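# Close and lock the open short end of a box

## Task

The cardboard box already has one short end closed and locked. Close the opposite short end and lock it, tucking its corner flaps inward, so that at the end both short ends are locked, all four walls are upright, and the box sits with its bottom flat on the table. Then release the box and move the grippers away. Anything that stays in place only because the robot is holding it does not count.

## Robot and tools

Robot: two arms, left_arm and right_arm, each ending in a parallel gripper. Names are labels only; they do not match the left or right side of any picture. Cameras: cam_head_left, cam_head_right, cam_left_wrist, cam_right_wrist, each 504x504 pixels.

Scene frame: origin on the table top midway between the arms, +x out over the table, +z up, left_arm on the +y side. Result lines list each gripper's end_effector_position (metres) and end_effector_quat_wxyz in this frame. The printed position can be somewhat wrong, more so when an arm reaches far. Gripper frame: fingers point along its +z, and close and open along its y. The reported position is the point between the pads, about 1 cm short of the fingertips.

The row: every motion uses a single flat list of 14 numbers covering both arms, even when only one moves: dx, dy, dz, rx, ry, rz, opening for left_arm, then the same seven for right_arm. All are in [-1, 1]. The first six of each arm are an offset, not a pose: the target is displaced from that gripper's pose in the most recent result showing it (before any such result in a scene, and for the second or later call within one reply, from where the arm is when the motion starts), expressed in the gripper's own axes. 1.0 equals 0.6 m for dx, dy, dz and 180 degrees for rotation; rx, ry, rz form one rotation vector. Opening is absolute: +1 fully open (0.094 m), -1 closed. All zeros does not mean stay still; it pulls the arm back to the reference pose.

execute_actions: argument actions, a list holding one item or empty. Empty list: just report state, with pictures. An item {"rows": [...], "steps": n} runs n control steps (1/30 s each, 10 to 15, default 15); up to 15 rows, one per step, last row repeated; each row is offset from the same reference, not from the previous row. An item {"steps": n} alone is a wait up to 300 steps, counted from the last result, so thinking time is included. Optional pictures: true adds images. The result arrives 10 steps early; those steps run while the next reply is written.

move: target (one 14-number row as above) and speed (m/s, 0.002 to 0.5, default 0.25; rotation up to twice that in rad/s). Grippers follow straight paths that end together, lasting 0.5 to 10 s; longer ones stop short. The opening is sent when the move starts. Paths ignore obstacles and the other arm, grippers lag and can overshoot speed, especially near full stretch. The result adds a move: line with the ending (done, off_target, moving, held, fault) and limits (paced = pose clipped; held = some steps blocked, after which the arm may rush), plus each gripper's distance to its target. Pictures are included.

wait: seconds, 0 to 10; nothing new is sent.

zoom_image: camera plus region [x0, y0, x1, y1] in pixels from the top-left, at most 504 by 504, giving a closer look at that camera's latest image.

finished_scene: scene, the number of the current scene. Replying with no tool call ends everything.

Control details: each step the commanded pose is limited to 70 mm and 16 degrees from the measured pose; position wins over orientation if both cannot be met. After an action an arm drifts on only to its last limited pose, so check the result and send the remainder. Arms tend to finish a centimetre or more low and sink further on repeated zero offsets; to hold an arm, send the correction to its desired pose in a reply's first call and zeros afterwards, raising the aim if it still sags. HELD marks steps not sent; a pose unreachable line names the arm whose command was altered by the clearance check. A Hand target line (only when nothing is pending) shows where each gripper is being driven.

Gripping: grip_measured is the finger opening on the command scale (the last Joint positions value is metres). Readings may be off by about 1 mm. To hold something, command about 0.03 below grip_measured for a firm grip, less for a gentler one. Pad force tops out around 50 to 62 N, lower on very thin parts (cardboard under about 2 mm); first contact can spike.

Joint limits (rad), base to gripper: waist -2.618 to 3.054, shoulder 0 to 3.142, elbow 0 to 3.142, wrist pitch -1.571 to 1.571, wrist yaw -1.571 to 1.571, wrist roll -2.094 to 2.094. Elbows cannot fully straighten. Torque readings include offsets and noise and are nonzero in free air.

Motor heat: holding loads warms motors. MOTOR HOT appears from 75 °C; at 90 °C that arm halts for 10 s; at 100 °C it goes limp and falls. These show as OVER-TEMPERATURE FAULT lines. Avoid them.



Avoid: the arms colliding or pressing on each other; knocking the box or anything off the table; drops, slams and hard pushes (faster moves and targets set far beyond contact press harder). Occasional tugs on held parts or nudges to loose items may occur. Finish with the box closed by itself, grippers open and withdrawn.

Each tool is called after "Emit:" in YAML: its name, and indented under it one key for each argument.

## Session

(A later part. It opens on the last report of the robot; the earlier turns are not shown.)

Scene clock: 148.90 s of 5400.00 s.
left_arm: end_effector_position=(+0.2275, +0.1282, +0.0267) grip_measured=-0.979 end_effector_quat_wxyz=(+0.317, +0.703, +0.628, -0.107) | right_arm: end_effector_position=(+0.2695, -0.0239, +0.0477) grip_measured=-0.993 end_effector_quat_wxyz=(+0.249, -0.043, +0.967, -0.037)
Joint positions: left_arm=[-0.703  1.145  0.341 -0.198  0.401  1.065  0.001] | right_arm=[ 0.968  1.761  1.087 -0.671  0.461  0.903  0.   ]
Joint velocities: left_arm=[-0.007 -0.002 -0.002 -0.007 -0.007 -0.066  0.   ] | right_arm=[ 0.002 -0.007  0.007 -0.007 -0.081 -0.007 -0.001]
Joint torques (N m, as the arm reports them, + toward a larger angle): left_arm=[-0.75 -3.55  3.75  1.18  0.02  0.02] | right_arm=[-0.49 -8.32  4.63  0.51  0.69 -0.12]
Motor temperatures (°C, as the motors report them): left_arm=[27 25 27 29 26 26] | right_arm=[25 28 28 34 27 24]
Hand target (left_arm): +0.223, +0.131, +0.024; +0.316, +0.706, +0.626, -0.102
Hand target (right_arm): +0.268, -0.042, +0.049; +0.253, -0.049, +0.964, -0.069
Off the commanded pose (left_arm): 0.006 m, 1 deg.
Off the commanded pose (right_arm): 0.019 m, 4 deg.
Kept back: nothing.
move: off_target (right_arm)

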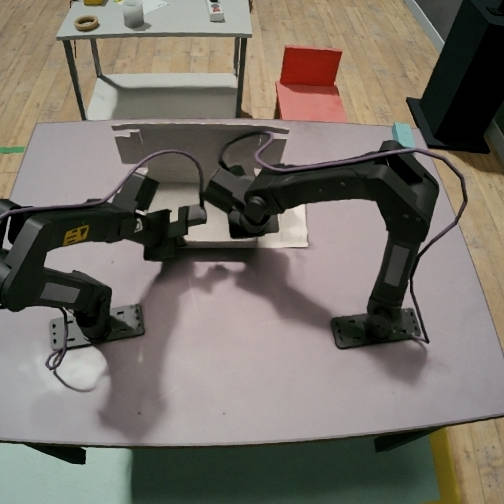

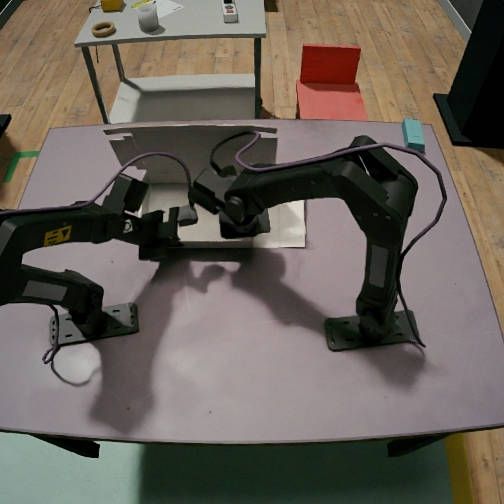

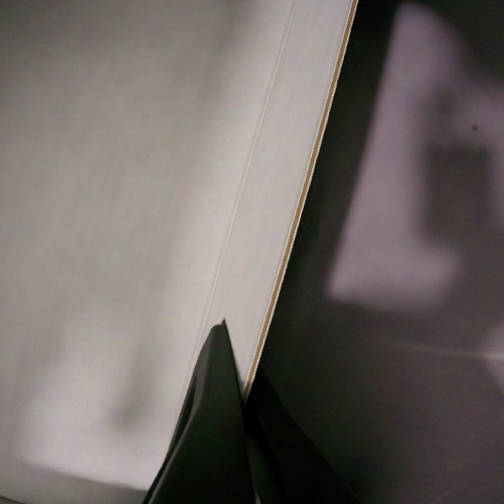

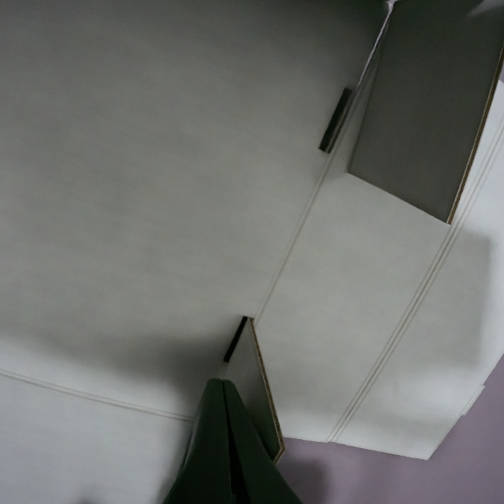

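Emit:
move:
  target: [0.006,-0.008,0,0,0.003,0,-1, 0.004,-0.06,-0.004,0.02,0,-0.012,-1]
  speed: 0.05

Scene clock: 150.57 s of 5400.00 s.
left_arm: end_effector_position=(+0.2279, +0.1280, +0.0269) grip_measured=-0.979 end_effector_quat_wxyz=(+0.318, +0.703, +0.627, -0.106) | right_arm: end_effector_position=(+0.2692, -0.0342, +0.0547) grip_measured=-0.993 end_effector_quat_wxyz=(+0.252, -0.052, +0.966, -0.033)
Joint positions: left_arm=[-0.703  1.145  0.341 -0.196  0.4    1.065  0.001] | right_arm=[ 0.951  1.704  1.046 -0.663  0.454  0.861  0.   ]
Joint velocities: left_arm=[-0.002 -0.002 -0.007 -0.007  0.081 -0.007  0.001] | right_arm=[-0.002  0.012 -0.017 -0.037 -0.051 -0.11  -0.   ]
Joint torques (N m, as the arm reports them, + toward a larger angle): left_arm=[-0.29 -2.64  3.82  1.24  0.09 -0.01] | right_arm=[-1.69 -7.97  3.83  0.53  0.61 -0.15]
Motor temperatures (°C, as the motors report them): left_arm=[27 25 27 29 26 26] | right_arm=[25 28 28 34 27 24]
Hand target (left_arm): +0.224, +0.131, +0.023; +0.314, +0.703, +0.629, -0.104
Hand target (right_arm): +0.269, -0.059, +0.052; +0.249, -0.054, +0.964, -0.072
Off the commanded pose (left_arm): 0.007 m, 1 deg.
Off the commanded pose (right_arm): 0.026 m, 5 deg.
Kept back: nothing.
move: off_target (right_arm)

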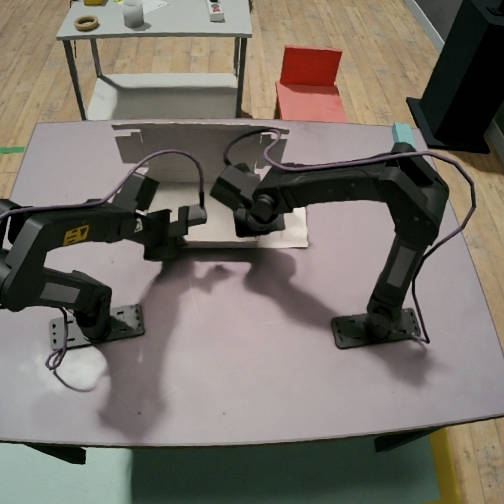

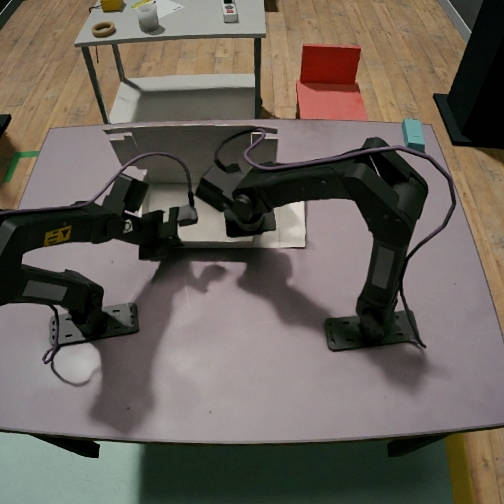

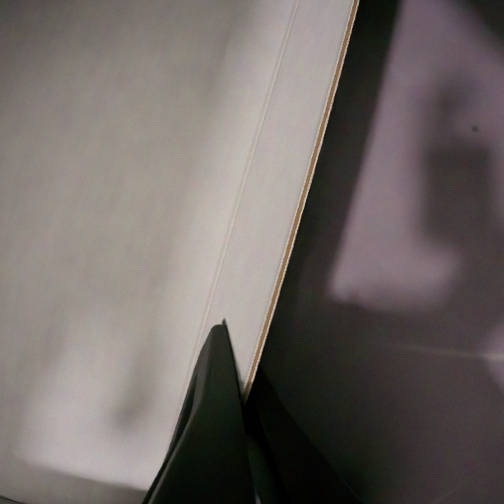

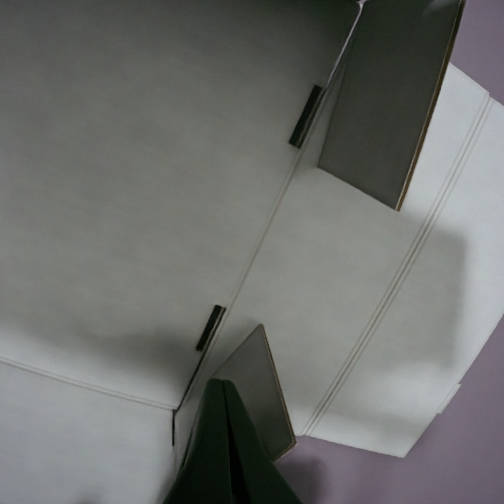

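Emit:
move:
  target: [0.006,-0.008,0,0,0.003,0,-1, 0.032,-0.063,0.004,0.01,0,-0.006,-1]
  speed: 0.05

Scene clock: 152.37 s of 5400.00 s.
left_arm: end_effector_position=(+0.2272, +0.1274, +0.0271) grip_measured=-0.979 end_effector_quat_wxyz=(+0.319, +0.704, +0.625, -0.109) | right_arm: end_effector_position=(+0.2607, -0.0527, +0.0530) grip_measured=-0.993 end_effector_quat_wxyz=(+0.261, -0.055, +0.964, -0.019)
Joint positions: left_arm=[-0.703  1.145  0.341 -0.197  0.406  1.068  0.001] | right_arm=[ 0.94   1.605  0.921 -0.596  0.448  0.837  0.   ]
Joint velocities: left_arm=[ 0.022  0.007  0.002 -0.022 -0.022  0.022 -0.   ] | right_arm=[ 0.002  0.002  0.017 -0.11  -0.007  0.066  0.001]
Joint torques (N m, as the arm reports them, + toward a larger angle): left_arm=[-0.31 -2.65  3.81  1.26  0.05 -0.05] | right_arm=[-1.33 -6.72  3.71  0.73  0.4  -0.13]
Motor temperatures (°C, as the motors report them): left_arm=[27 25 27 29 26 26] | right_arm=[25 28 28 34 27 24]
Hand target (left_arm): +0.224, +0.131, +0.023; +0.315, +0.703, +0.629, -0.103
Hand target (right_arm): +0.257, -0.074, +0.047; +0.252, -0.057, +0.965, -0.050
Off the commanded pose (left_arm): 0.006 m, 1 deg.
Off the commanded pose (right_arm): 0.023 m, 4 deg.
Kept back: nothing.
move: off_target (right_arm)

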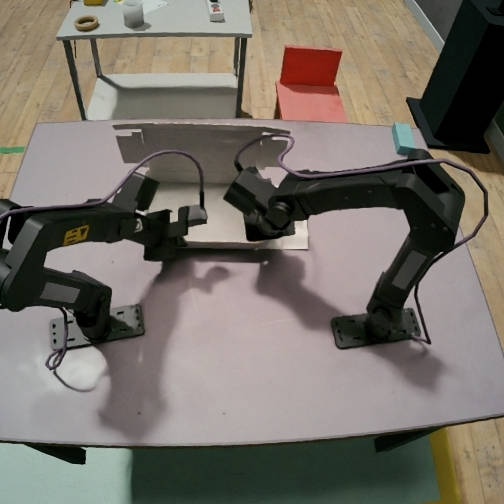

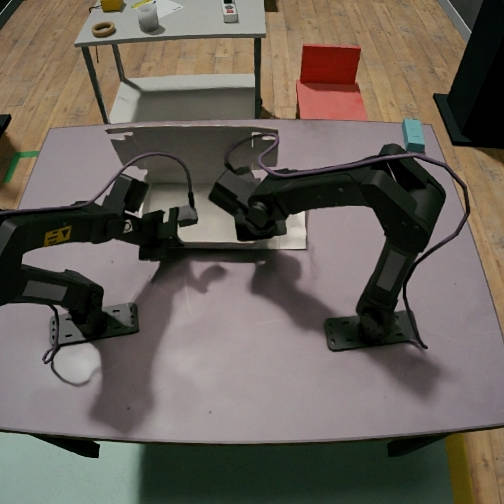

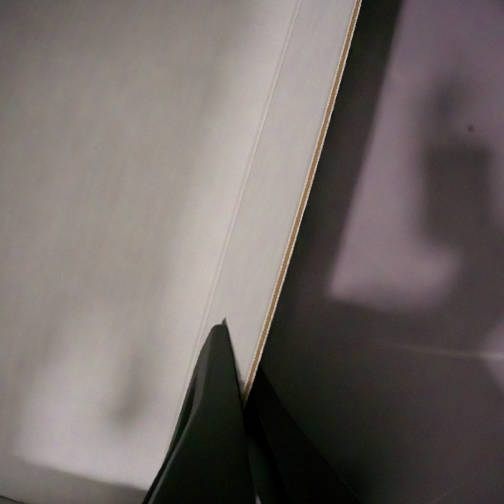

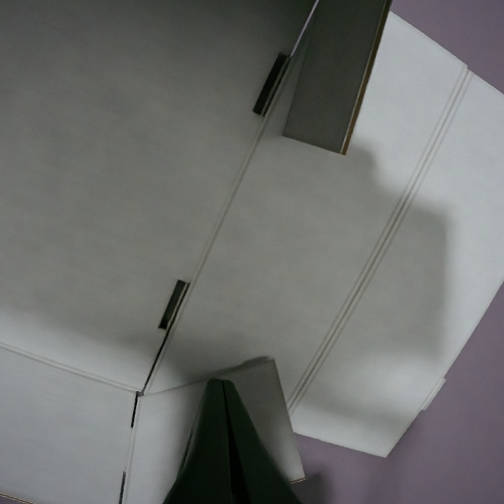

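Emit:
move:
  target: [0.0055,-0.0015,0.002,0.0473,0.0025,-0.0395,-1, -0.0355,0.0425,-0.008,0,0,0,-1]
  speed: 0.06

Scene clock: 155.63 s of 5400.00 s.
left_arm: end_effector_position=(+0.2287, +0.1264, +0.0271) grip_measured=-0.979 end_effector_quat_wxyz=(+0.272, +0.689, +0.652, -0.163) | right_arm: end_effector_position=(+0.2728, -0.0309, +0.0602) grip_measured=-0.993 end_effector_quat_wxyz=(+0.255, -0.057, +0.965, -0.020)
Joint positions: left_arm=[-0.647  1.268  0.452 -0.323  0.495  1.071  0.001] | right_arm=[ 0.94   1.689  1.049 -0.648  0.44   0.836  0.   ]
Joint velocities: left_arm=[ 0.012  0.012 -0.002  0.051  0.007 -0.037 -0.001] | right_arm=[-0.007  0.022 -0.007 -0.022 -0.125 -0.007  0.   ]
Joint torques (N m, as the arm reports them, + toward a larger angle): left_arm=[ 0.98 -0.79  5.94  0.72  0.31  0.02] | right_arm=[ 0.81 -6.11  8.89  0.92  0.28  0.1 ]
Motor temperatures (°C, as the motors report them): left_arm=[27 25 28 29 26 26] | right_arm=[25 28 28 33 27 24]
Hand target (left_arm): +0.227, +0.129, +0.025; +0.256, +0.685, +0.660, -0.171
Hand target (right_arm): +0.274, -0.025, +0.066; +0.261, -0.055, +0.964, -0.018
Off the commanded pose (left_arm): 0.004 m, 2 deg.
Off the commanded pose (right_arm): 0.009 m, 1 deg.
Kept back: nothing.
move: done

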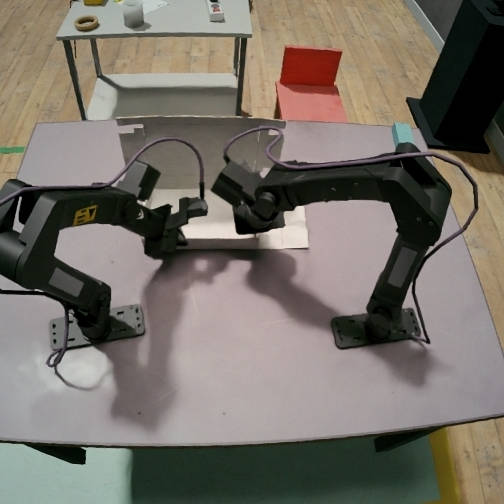

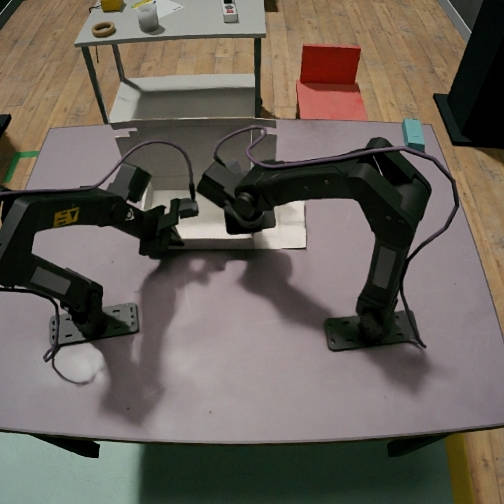

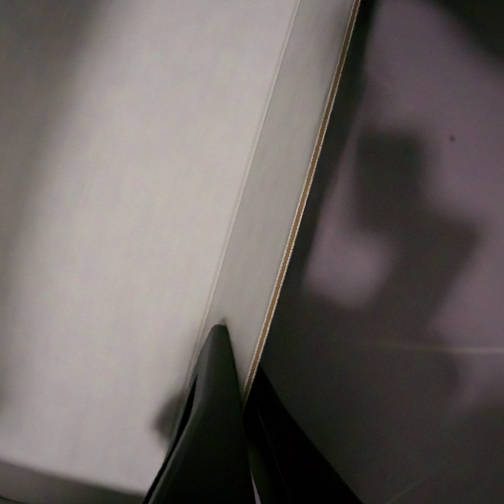

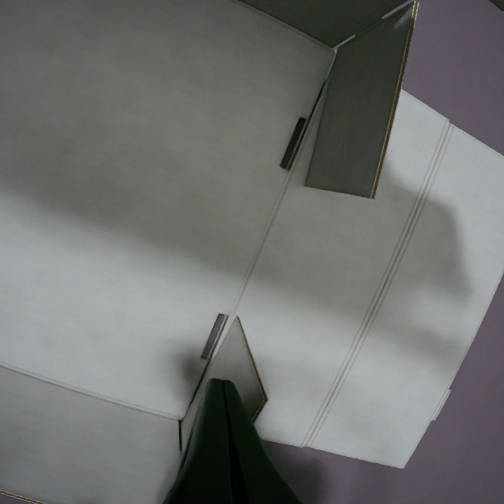

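Emit:
move:
  target: [0.005,-0.004,0,0.004,0.006,-0.004,-1, -0.03,0.004,-0.052,0,0,0,-1]
  speed: 0.08

Scene clock: 157.07 s of 5400.00 s.
left_arm: end_effector_position=(+0.2288, +0.1264, +0.0271) grip_measured=-0.979 end_effector_quat_wxyz=(+0.272, +0.689, +0.652, -0.163) | right_arm: end_effector_position=(+0.2702, -0.0323, +0.0819) grip_measured=-0.993 end_effector_quat_wxyz=(+0.241, -0.062, +0.968, -0.032)
Joint positions: left_arm=[-0.647  1.268  0.452 -0.323  0.494  1.071  0.001] | right_arm=[ 0.94   1.677  1.139 -0.788  0.431  0.836  0.   ]
Joint velocities: left_arm=[ 0.007 -0.002  0.007 -0.037  0.007  0.022 -0.002] | right_arm=[ 0.017 -0.002 -0.002 -0.022  0.066  0.007  0.   ]
Joint torques (N m, as the arm reports them, + toward a larger angle): left_arm=[-0.19 -2.12  5.15  0.87  0.15 -0.05] | right_arm=[ 0.86 -7.8   9.15  0.92  0.37  0.04]
Motor temperatures (°C, as the motors report them): left_arm=[27 25 28 29 26 26] | right_arm=[25 28 28 33 27 24]
Hand target (left_arm): +0.227, +0.129, +0.025; +0.260, +0.688, +0.658, -0.163
Hand target (right_arm): +0.273, -0.026, +0.096; +0.255, -0.057, +0.965, -0.020
Off the commanded pose (left_arm): 0.004 m, 1 deg.
Off the commanded pose (right_arm): 0.016 m, 2 deg.
Kept back: nothing.
move: off_target (right_arm)

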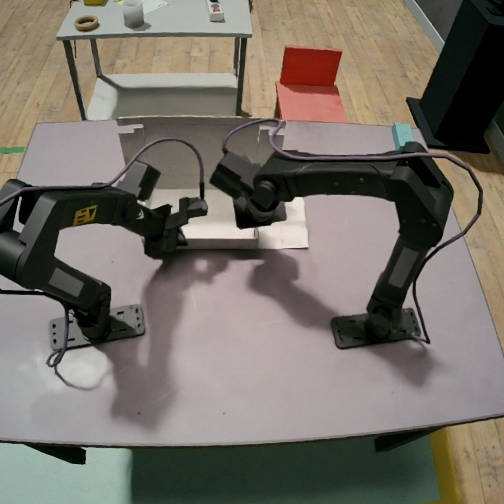

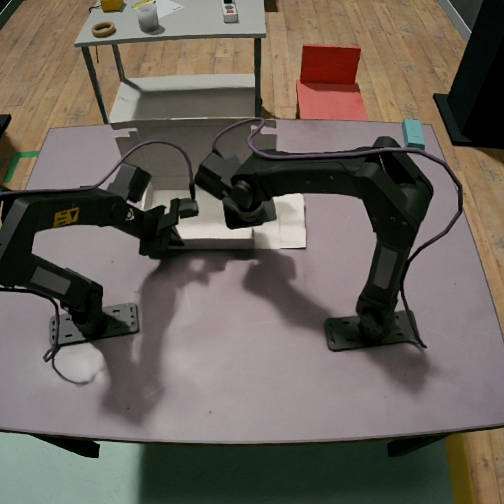

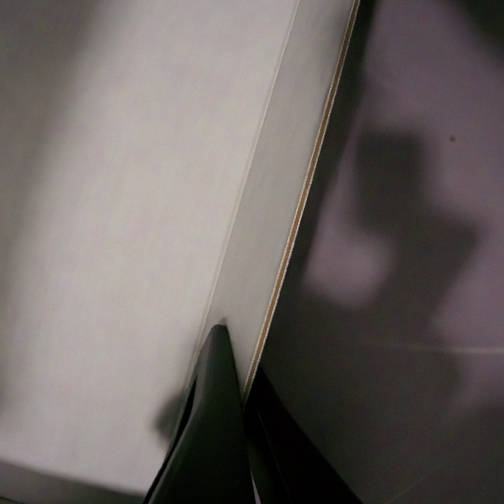

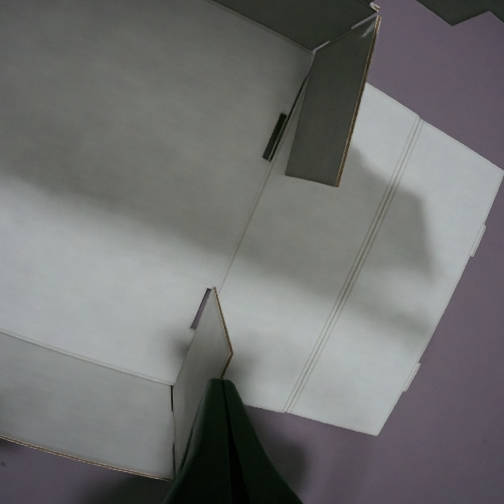

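Emit:
move:
  target: [0.005,-0.004,0,0.004,0.006,-0.004,-1, 0.0142,-0.219,0.0663,-0.312,-0.0283,0.2075,0.4]
  speed: 0.25

Scene clock: 163.47 s of 5400.00 s.
left_arm: end_effector_position=(+0.2288, +0.1264, +0.0271) grip_measured=-0.979 end_effector_quat_wxyz=(+0.272, +0.689, +0.652, -0.163) | right_arm: end_effector_position=(+0.2991, -0.1638, +0.0599) grip_measured=+0.398 end_effector_quat_wxyz=(+0.222, +0.133, +0.830, +0.494)
Joint positions: left_arm=[-0.647  1.268  0.452 -0.323  0.494  1.071  0.001] | right_arm=[-0.148  1.404  0.263  0.392 -0.919  0.671  0.066]
Joint velocities: left_arm=[-0.002 -0.012 -0.002 -0.066  0.022 -0.066 -0.   ] | right_arm=[-0.002 -0.007  0.002  0.066 -0.007 -0.066 -0.   ]
Joint torques (N m, as the arm reports them, + toward a larger angle): left_arm=[-0.18 -2.1   5.18  0.87  0.14 -0.05] | right_arm=[-0.82 -2.44  3.45  1.9  -0.44  0.  ]
Motor temperatures (°C, as the motors report them): left_arm=[27 25 28 29 26 26] | right_arm=[25 28 28 34 27 24]
Hand target (left_arm): +0.227, +0.129, +0.025; +0.260, +0.688, +0.658, -0.162
Hand target (right_arm): +0.294, -0.165, +0.055; +0.218, +0.137, +0.828, +0.498
Off the commanded pose (left_arm): 0.004 m, 1 deg.
Off the commanded pose (right_arm): 0.006 m, 0 deg.
Kept back: nothing.
After step 90, 0.30 s passed at rest.
move: done

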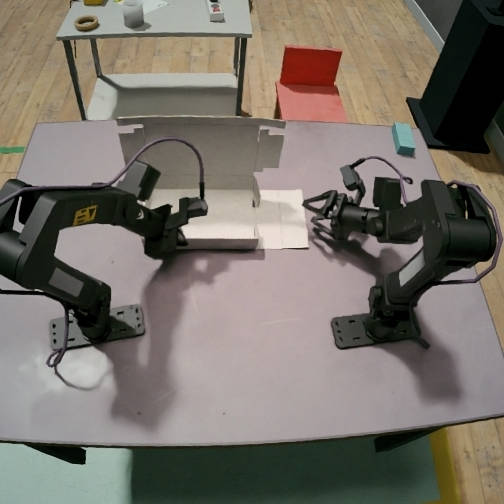

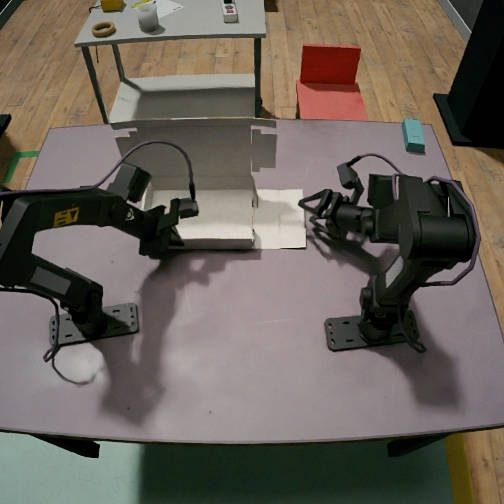

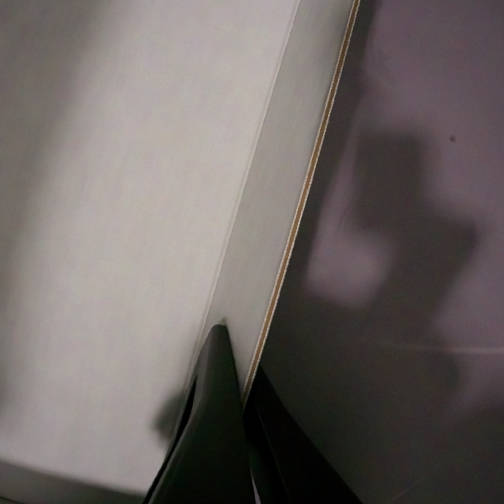

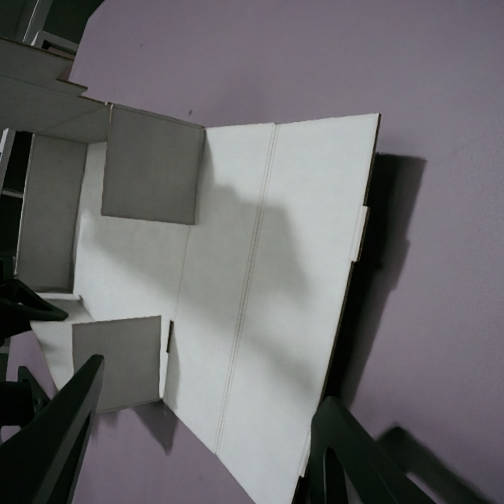

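Emit:
zoom_image:
  camera: "cam_head_right"
  region: [230, 160, 370, 270]

Region (230, 160, 370, 270) of cam_head_right's 504x504 image, scaled by 3.600, with more detail than that image has; it fills the top 396 rows of this view, and the rest is white.

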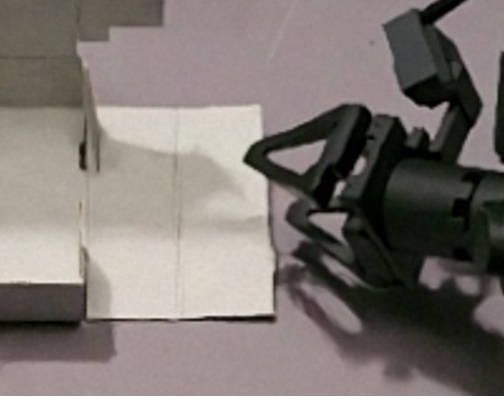

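Emit:
move:
  target: [0.005,-0.004,0,0.004,0.006,-0.004,-1, 0.0135,-0.0396,0.017,0,0,0,0.4]
  speed: 0.05

Scene clock: 166.07 s of 5400.00 s.
left_arm: end_effector_position=(+0.2288, +0.1264, +0.0271) grip_measured=-0.979 end_effector_quat_wxyz=(+0.272, +0.689, +0.652, -0.163) | right_arm: end_effector_position=(+0.3029, -0.1642, +0.0383) grip_measured=+0.398 end_effector_quat_wxyz=(+0.226, +0.132, +0.829, +0.494)
Joint positions: left_arm=[-0.647  1.268  0.452 -0.323  0.494  1.071  0.001] | right_arm=[-0.148  1.568  0.235  0.595 -0.917  0.673  0.066]
Joint velocities: left_arm=[ 0.007 -0.002  0.002  0.007 -0.022 -0.007  0.001] | right_arm=[ 0.022 -0.012 -0.007  0.022 -0.066 -0.007  0.   ]
Joint torques (N m, as the arm reports them, + toward a larger angle): left_arm=[-0.19 -2.11  5.17  0.87  0.14 -0.05] | right_arm=[-0.09 -3.03  2.53  1.95 -0.32 -0.03]
Motor temperatures (°C, as the motors report them): left_arm=[27 25 28 29 26 26] | right_arm=[25 27 28 34 27 24]
Hand target (left_arm): +0.227, +0.129, +0.025; +0.260, +0.688, +0.658, -0.162
Hand target (right_arm): +0.297, -0.164, +0.033; +0.222, +0.133, +0.830, +0.494
Off the commanded pose (left_arm): 0.004 m, 1 deg.
Off the commanded pose (right_arm): 0.008 m, 0 deg.
Kept back: nothing.
move: done

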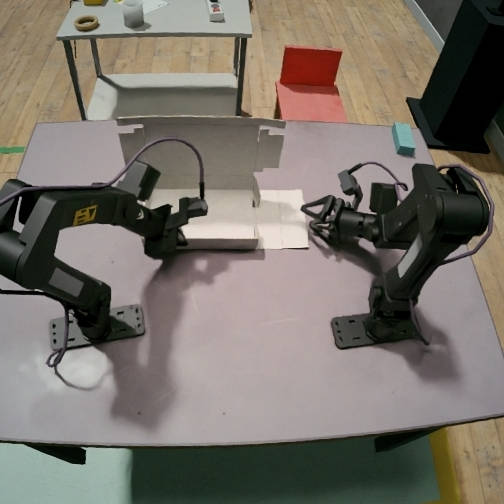

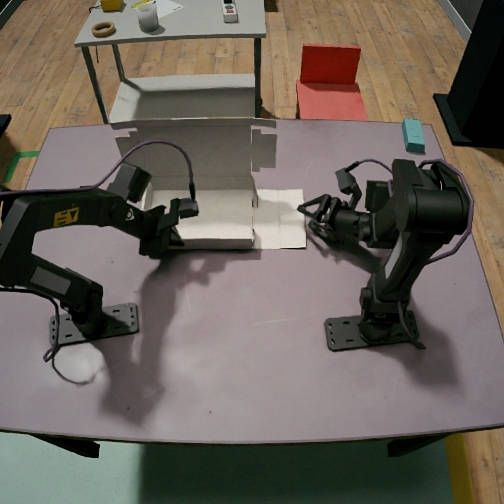

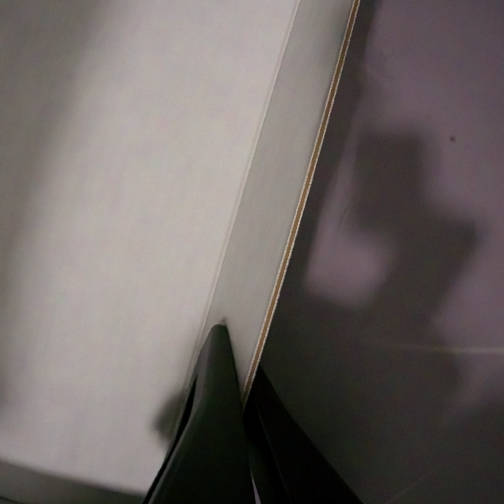

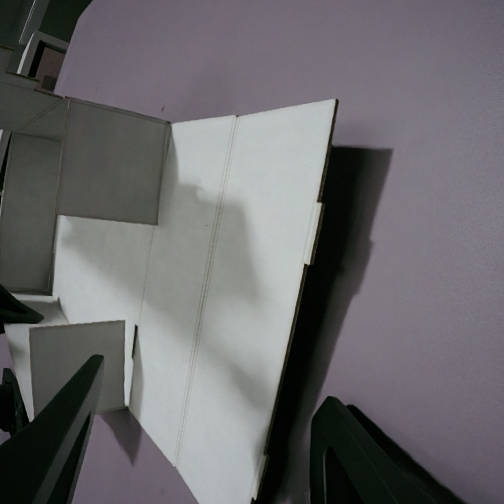

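Emit:
move:
  target: [0.005,-0.004,0,0.004,0.006,-0.004,-1, 0.0345,0.0298,0.0598,0,0,0,0.4]
  speed: 0.05

Scene clock: 167.77 s of 5400.00 s.
left_arm: end_effector_position=(+0.2289, +0.1265, +0.0270) grip_measured=-0.979 end_effector_quat_wxyz=(+0.271, +0.689, +0.652, -0.163) | right_arm: end_effector_position=(+0.3131, -0.1216, +0.0417) grip_measured=+0.398 end_effector_quat_wxyz=(+0.235, +0.133, +0.826, +0.495)
Joint positions: left_arm=[-0.647  1.268  0.452 -0.323  0.493  1.071  0.001] | right_arm=[ 0.076  1.637  0.234  0.837 -0.732  0.886  0.066]
Joint velocities: left_arm=[ 0.002  0.007  0.002 -0.081 -0.125  0.007  0.001] | right_arm=[-0.012 -0.002  0.002  0.007 -0.066  0.007  0.001]
Joint torques (N m, as the arm reports them, + toward a larger angle): left_arm=[-0.19 -2.1   5.16  0.88  0.15 -0.05] | right_arm=[ 1.27 -3.39  1.67  2.21 -0.19 -0.02]
Motor temperatures (°C, as the motors report them): left_arm=[27 25 28 29 26 26] | right_arm=[25 27 28 34 27 24]
Hand target (left_arm): +0.227, +0.129, +0.025; +0.260, +0.688, +0.658, -0.162
Hand target (right_arm): +0.303, -0.120, +0.035; +0.226, +0.132, +0.829, +0.494
Off the commanded pose (left_arm): 0.004 m, 1 deg.
Off the commanded pose (right_arm): 0.013 m, 1 deg.
Kept back: nothing.
move: off_target (right_arm)

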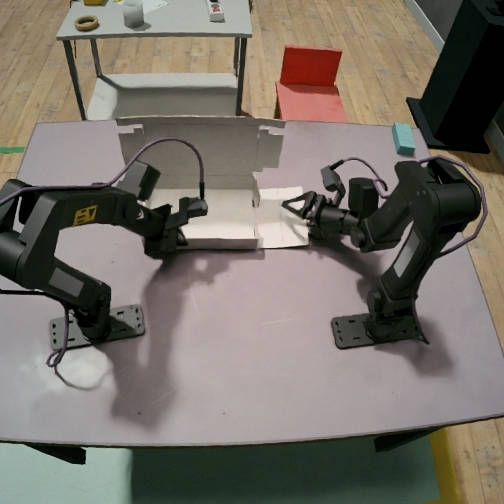

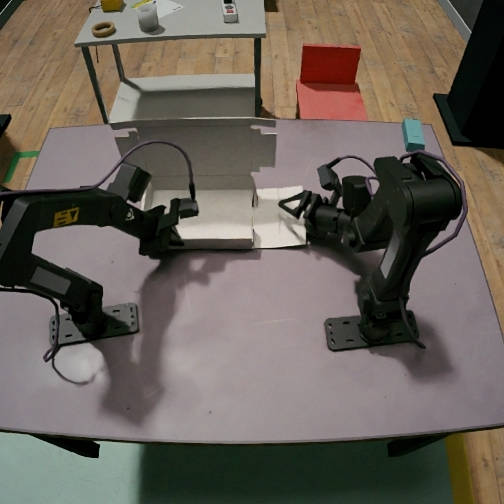

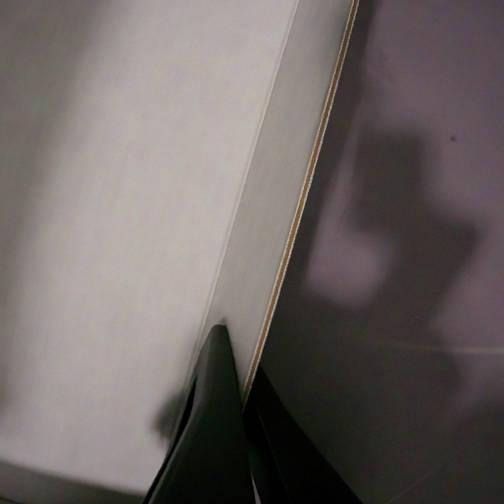

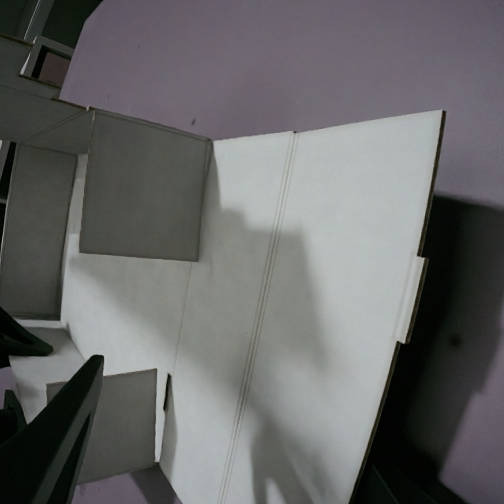

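Emit:
move:
  target: [0.005,-0.004,0,0.004,0.006,-0.004,-1, 0.032,0,-0.018,0,0,0,-0.3]
  speed: 0.05

Emit:
move:
  target: [0,0,0,0,0,0,-1, 0,0,0,0,0,0,-1]
  speed: 0.05

Scene clock: 169.83 s of 5400.00 s.
left_arm: end_effector_position=(+0.2290, +0.1265, +0.0271) grip_measured=-0.979 end_effector_quat_wxyz=(+0.272, +0.689, +0.652, -0.163) | right_arm: end_effector_position=(+0.2967, -0.1247, +0.0374) grip_measured=-0.298 end_effector_quat_wxyz=(+0.230, +0.143, +0.828, +0.491)
Joint positions: left_arm=[-0.647  1.268  0.452 -0.322  0.493  1.071  0.001] | right_arm=[ 0.082  1.59   0.17   0.843 -0.714  0.899  0.033]
Joint velocities: left_arm=[ 0.012 -0.002  0.007 -0.051 -0.066 -0.007 -0.   ] | right_arm=[ 0.002 -0.002  0.017 -0.037  0.022 -0.037  0.   ]
Joint torques (N m, as the arm reports them, + toward a larger angle): left_arm=[-0.19 -2.11  5.17  0.87  0.14 -0.04] | right_arm=[ 1.42 -5.21  2.19  2.18 -0.24 -0.03]
Motor temperatures (°C, as the motors report them): left_arm=[27 25 28 29 26 26] | right_arm=[25 27 27 35 27 24]
Hand target (left_arm): +0.227, +0.129, +0.025; +0.260, +0.688, +0.658, -0.162
Hand target (right_arm): +0.291, -0.121, +0.041; +0.235, +0.132, +0.826, +0.495
Off the commanded pose (left_arm): 0.004 m, 2 deg.
Off the commanded pose (right_arm): 0.008 m, 1 deg.
Kept back: nothing.
move: done

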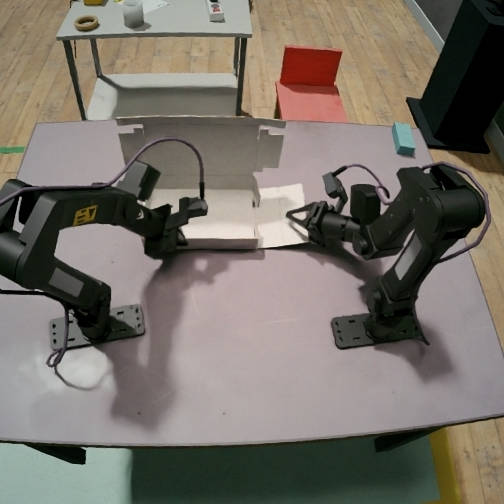

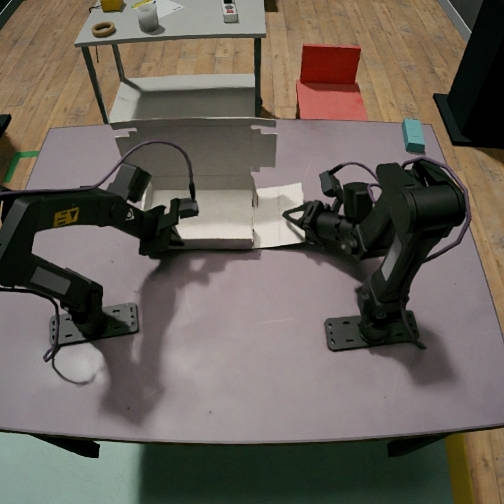

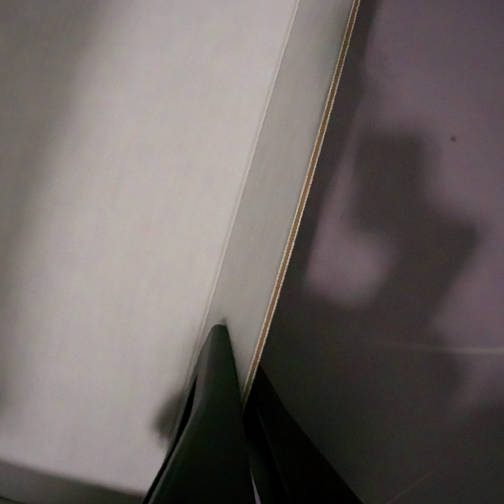

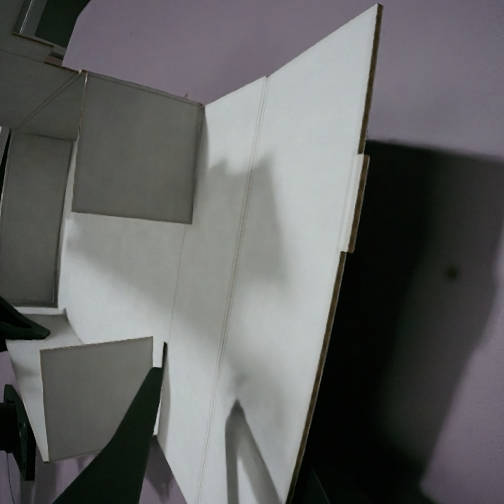

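Scene clock: 170.33 s of 5400.00 s.
left_arm: end_effector_position=(+0.2293, +0.1264, +0.0272) grip_measured=-0.979 end_effector_quat_wxyz=(+0.272, +0.689, +0.652, -0.162) | right_arm: end_effector_position=(+0.2964, -0.1245, +0.0375) grip_measured=-0.979 end_effector_quat_wxyz=(+0.234, +0.135, +0.829, +0.489)
Joint positions: left_arm=[-0.647  1.268  0.452 -0.321  0.493  1.071  0.001] | right_arm=[ 0.082  1.59   0.17   0.842 -0.716  0.882  0.001]
Joint velocities: left_arm=[ 0.002  0.007  0.002  0.007  0.022  0.007 -0.   ] | right_arm=[-0.007 -0.002 -0.002  0.081 -0.066 -0.022 -0.001]
Joint torques (N m, as the arm reports them, + toward a larger angle): left_arm=[-0.03 -2.41  4.78  1.05  0.25 -0.01] | right_arm=[ 0.08 -3.82  4.15  2.   -0.14  0.12]
Motor temperatures (°C, as the motors report them): left_arm=[27 25 28 29 26 26] | right_arm=[25 27 27 35 27 24]
Hand target (left_arm): +0.229, +0.127, +0.027; +0.272, +0.689, +0.652, -0.163
Hand target (right_arm): +0.297, -0.125, +0.037; +0.231, +0.143, +0.828, +0.490
Off the commanded pose (left_arm): 0.000 m, 0 deg.
Off the commanded pose (right_arm): 0.000 m, 1 deg.
Kept back: nothing.
move: done

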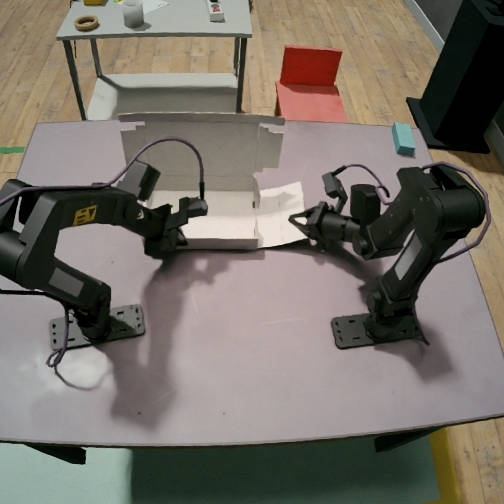

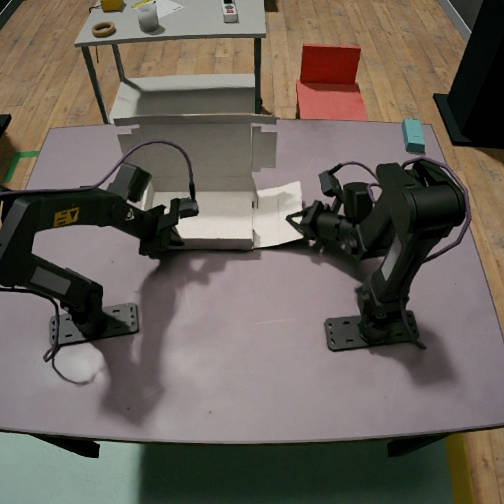

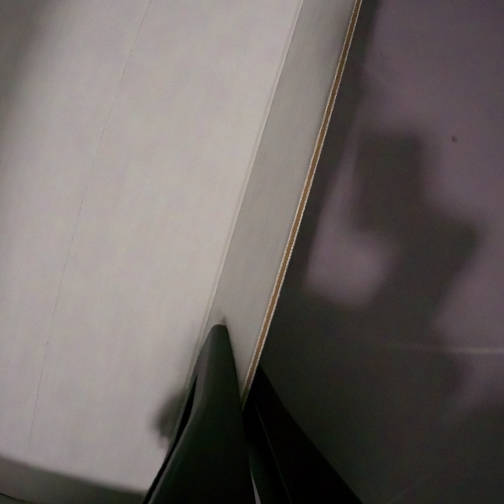

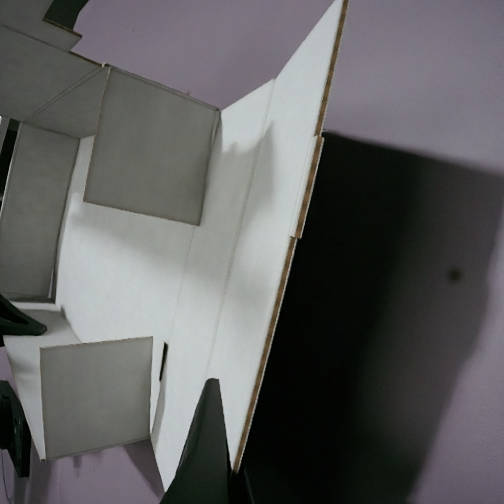

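Emit:
move:
  target: [0.005,-0.004,0.003,0.004,0.004,-0.004,-1, 0.007,0.107,0.0123,0.1706,0.001,-0.104,-1]
  speed: 0.12

Scene clock: 174.03 s of 5400.00 s.
left_arm: end_effector_position=(+0.2285, +0.1254, +0.0278) grip_measured=-0.979 end_effector_quat_wxyz=(+0.273, +0.689, +0.650, -0.166) | right_arm: end_effector_position=(+0.2954, -0.0988, +0.0759) grip_measured=-0.980 end_effector_quat_wxyz=(+0.265, +0.060, +0.944, +0.190)
Joint positions: left_arm=[-0.647  1.268  0.452 -0.321  0.501  1.072  0.001] | right_arm=[ 0.556  1.28   0.633 -0.262  0.046  0.744  0.001]
Joint velocities: left_arm=[-0.002  0.007  0.007 -0.007 -0.022 -0.066 -0.001] | right_arm=[ 0.007 -0.017  0.012  0.051  0.066  0.022  0.   ]
Joint torques (N m, as the arm reports them, + toward a larger angle): left_arm=[-0.13 -1.58  4.85  1.    0.09 -0.08] | right_arm=[ 1.47 -3.31 10.2   1.71 -0.15  0.14]
Motor temperatures (°C, as the motors report them): left_arm=[27 25 28 29 26 26] | right_arm=[25 27 28 35 27 24]
Hand target (left_arm): +0.227, +0.128, +0.024; +0.263, +0.687, +0.657, -0.163
Hand target (right_arm): +0.297, -0.086, +0.088; +0.266, +0.055, +0.939, +0.209
Off the commanded pose (left_arm): 0.005 m, 1 deg.
Off the commanded pose (right_arm): 0.019 m, 2 deg.
Kept back: nothing.
move: off_target (right_arm)

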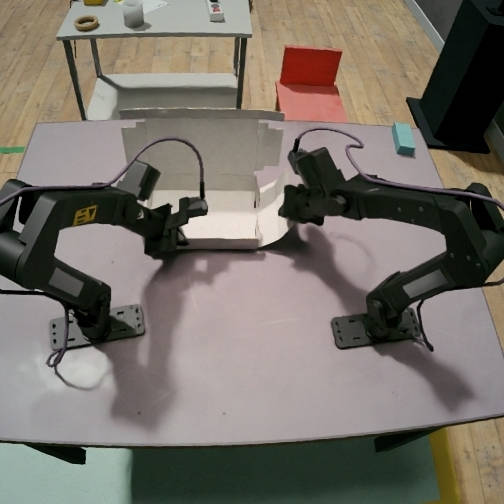

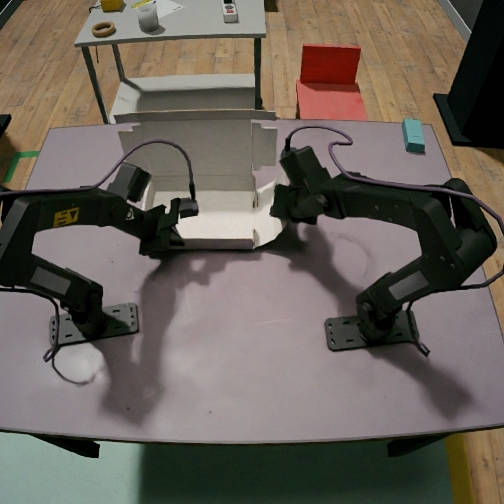

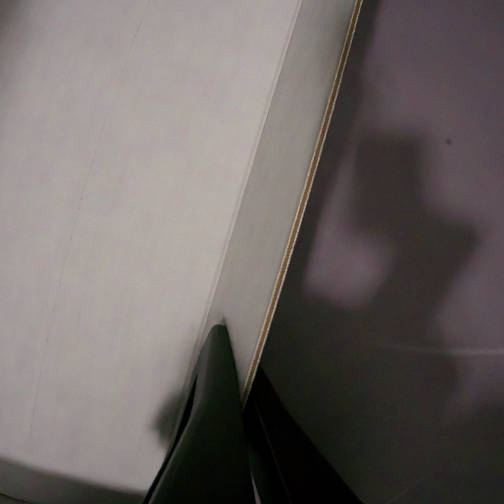

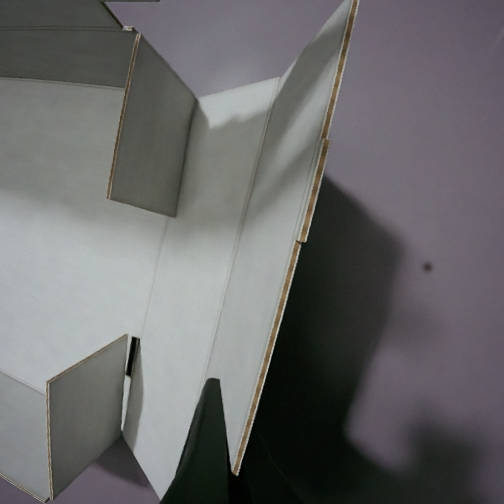

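Emit:
move:
  target: [0.005,-0.004,0.003,0.004,0.004,-0.004,-1, -0.002,0.115,-0.006,0.109,-0.002,-0.067,-1]
  speed: 0.1

Scene clock: 177.07 s of 5400.00 s.
left_arm: end_effector_position=(+0.2276, +0.1253, +0.0278) grip_measured=-0.979 end_effector_quat_wxyz=(+0.273, +0.690, +0.650, -0.168) | right_arm: end_effector_position=(+0.2945, -0.0639, +0.0922) grip_measured=-0.980 end_effector_quat_wxyz=(+0.265, +0.004, +0.963, -0.049)
Joint positions: left_arm=[-0.647  1.268  0.452 -0.324  0.504  1.073  0.001] | right_arm=[ 0.855  1.642  1.122 -0.793  0.486  0.875  0.001]
Joint velocities: left_arm=[-0.007  0.012  0.002 -0.037  0.007 -0.037  0.   ] | right_arm=[ 0.017 -0.012  0.007 -0.007 -0.051 -0.022 -0.   ]
Joint torques (N m, as the arm reports them, + toward a larger angle): left_arm=[-0.13 -1.37  4.81  1.05  0.14 -0.04] | right_arm=[ 2.5  -7.21 10.52  1.29 -0.09  0.15]
Motor temperatures (°C, as the motors report them): left_arm=[27 25 28 29 26 26] | right_arm=[25 27 28 35 27 24]
Hand target (left_arm): +0.227, +0.127, +0.024; +0.264, +0.688, +0.655, -0.167
Hand target (right_arm): +0.294, -0.037, +0.107; +0.273, +0.004, +0.962, -0.002
Off the commanded pose (left_arm): 0.004 m, 1 deg.
Off the commanded pose (right_arm): 0.031 m, 5 deg.
Kept back: nothing.
move: off_target (right_arm)

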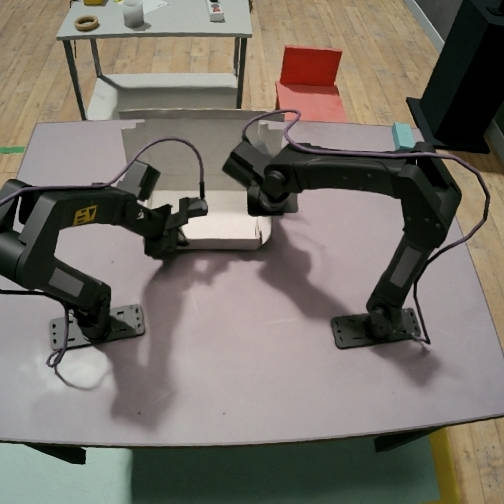

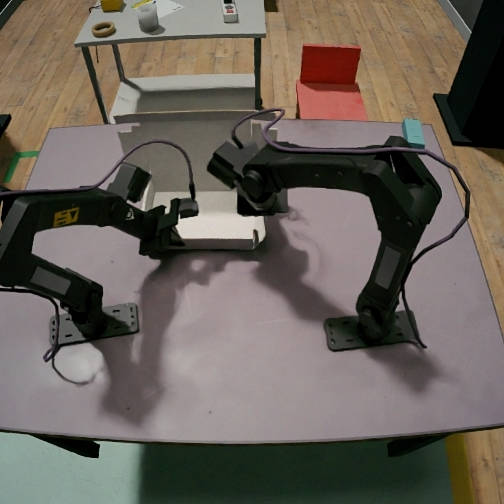

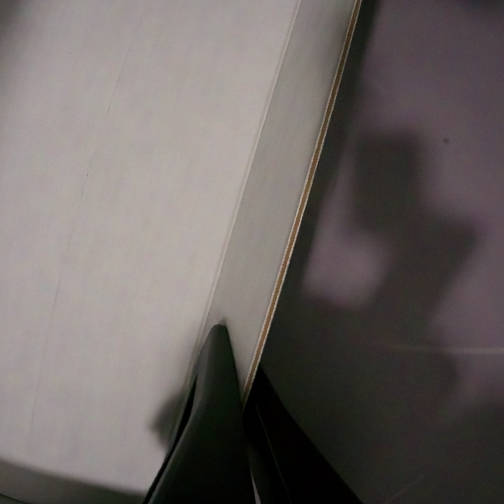

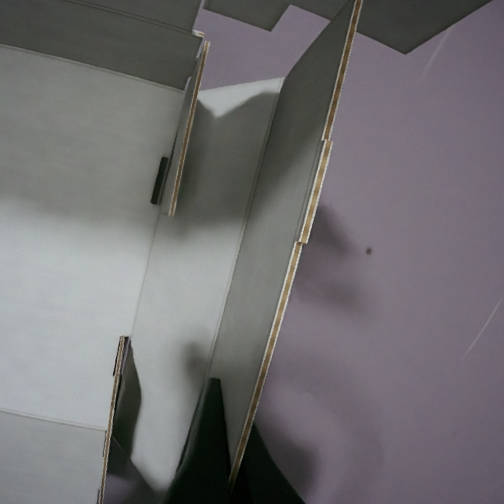

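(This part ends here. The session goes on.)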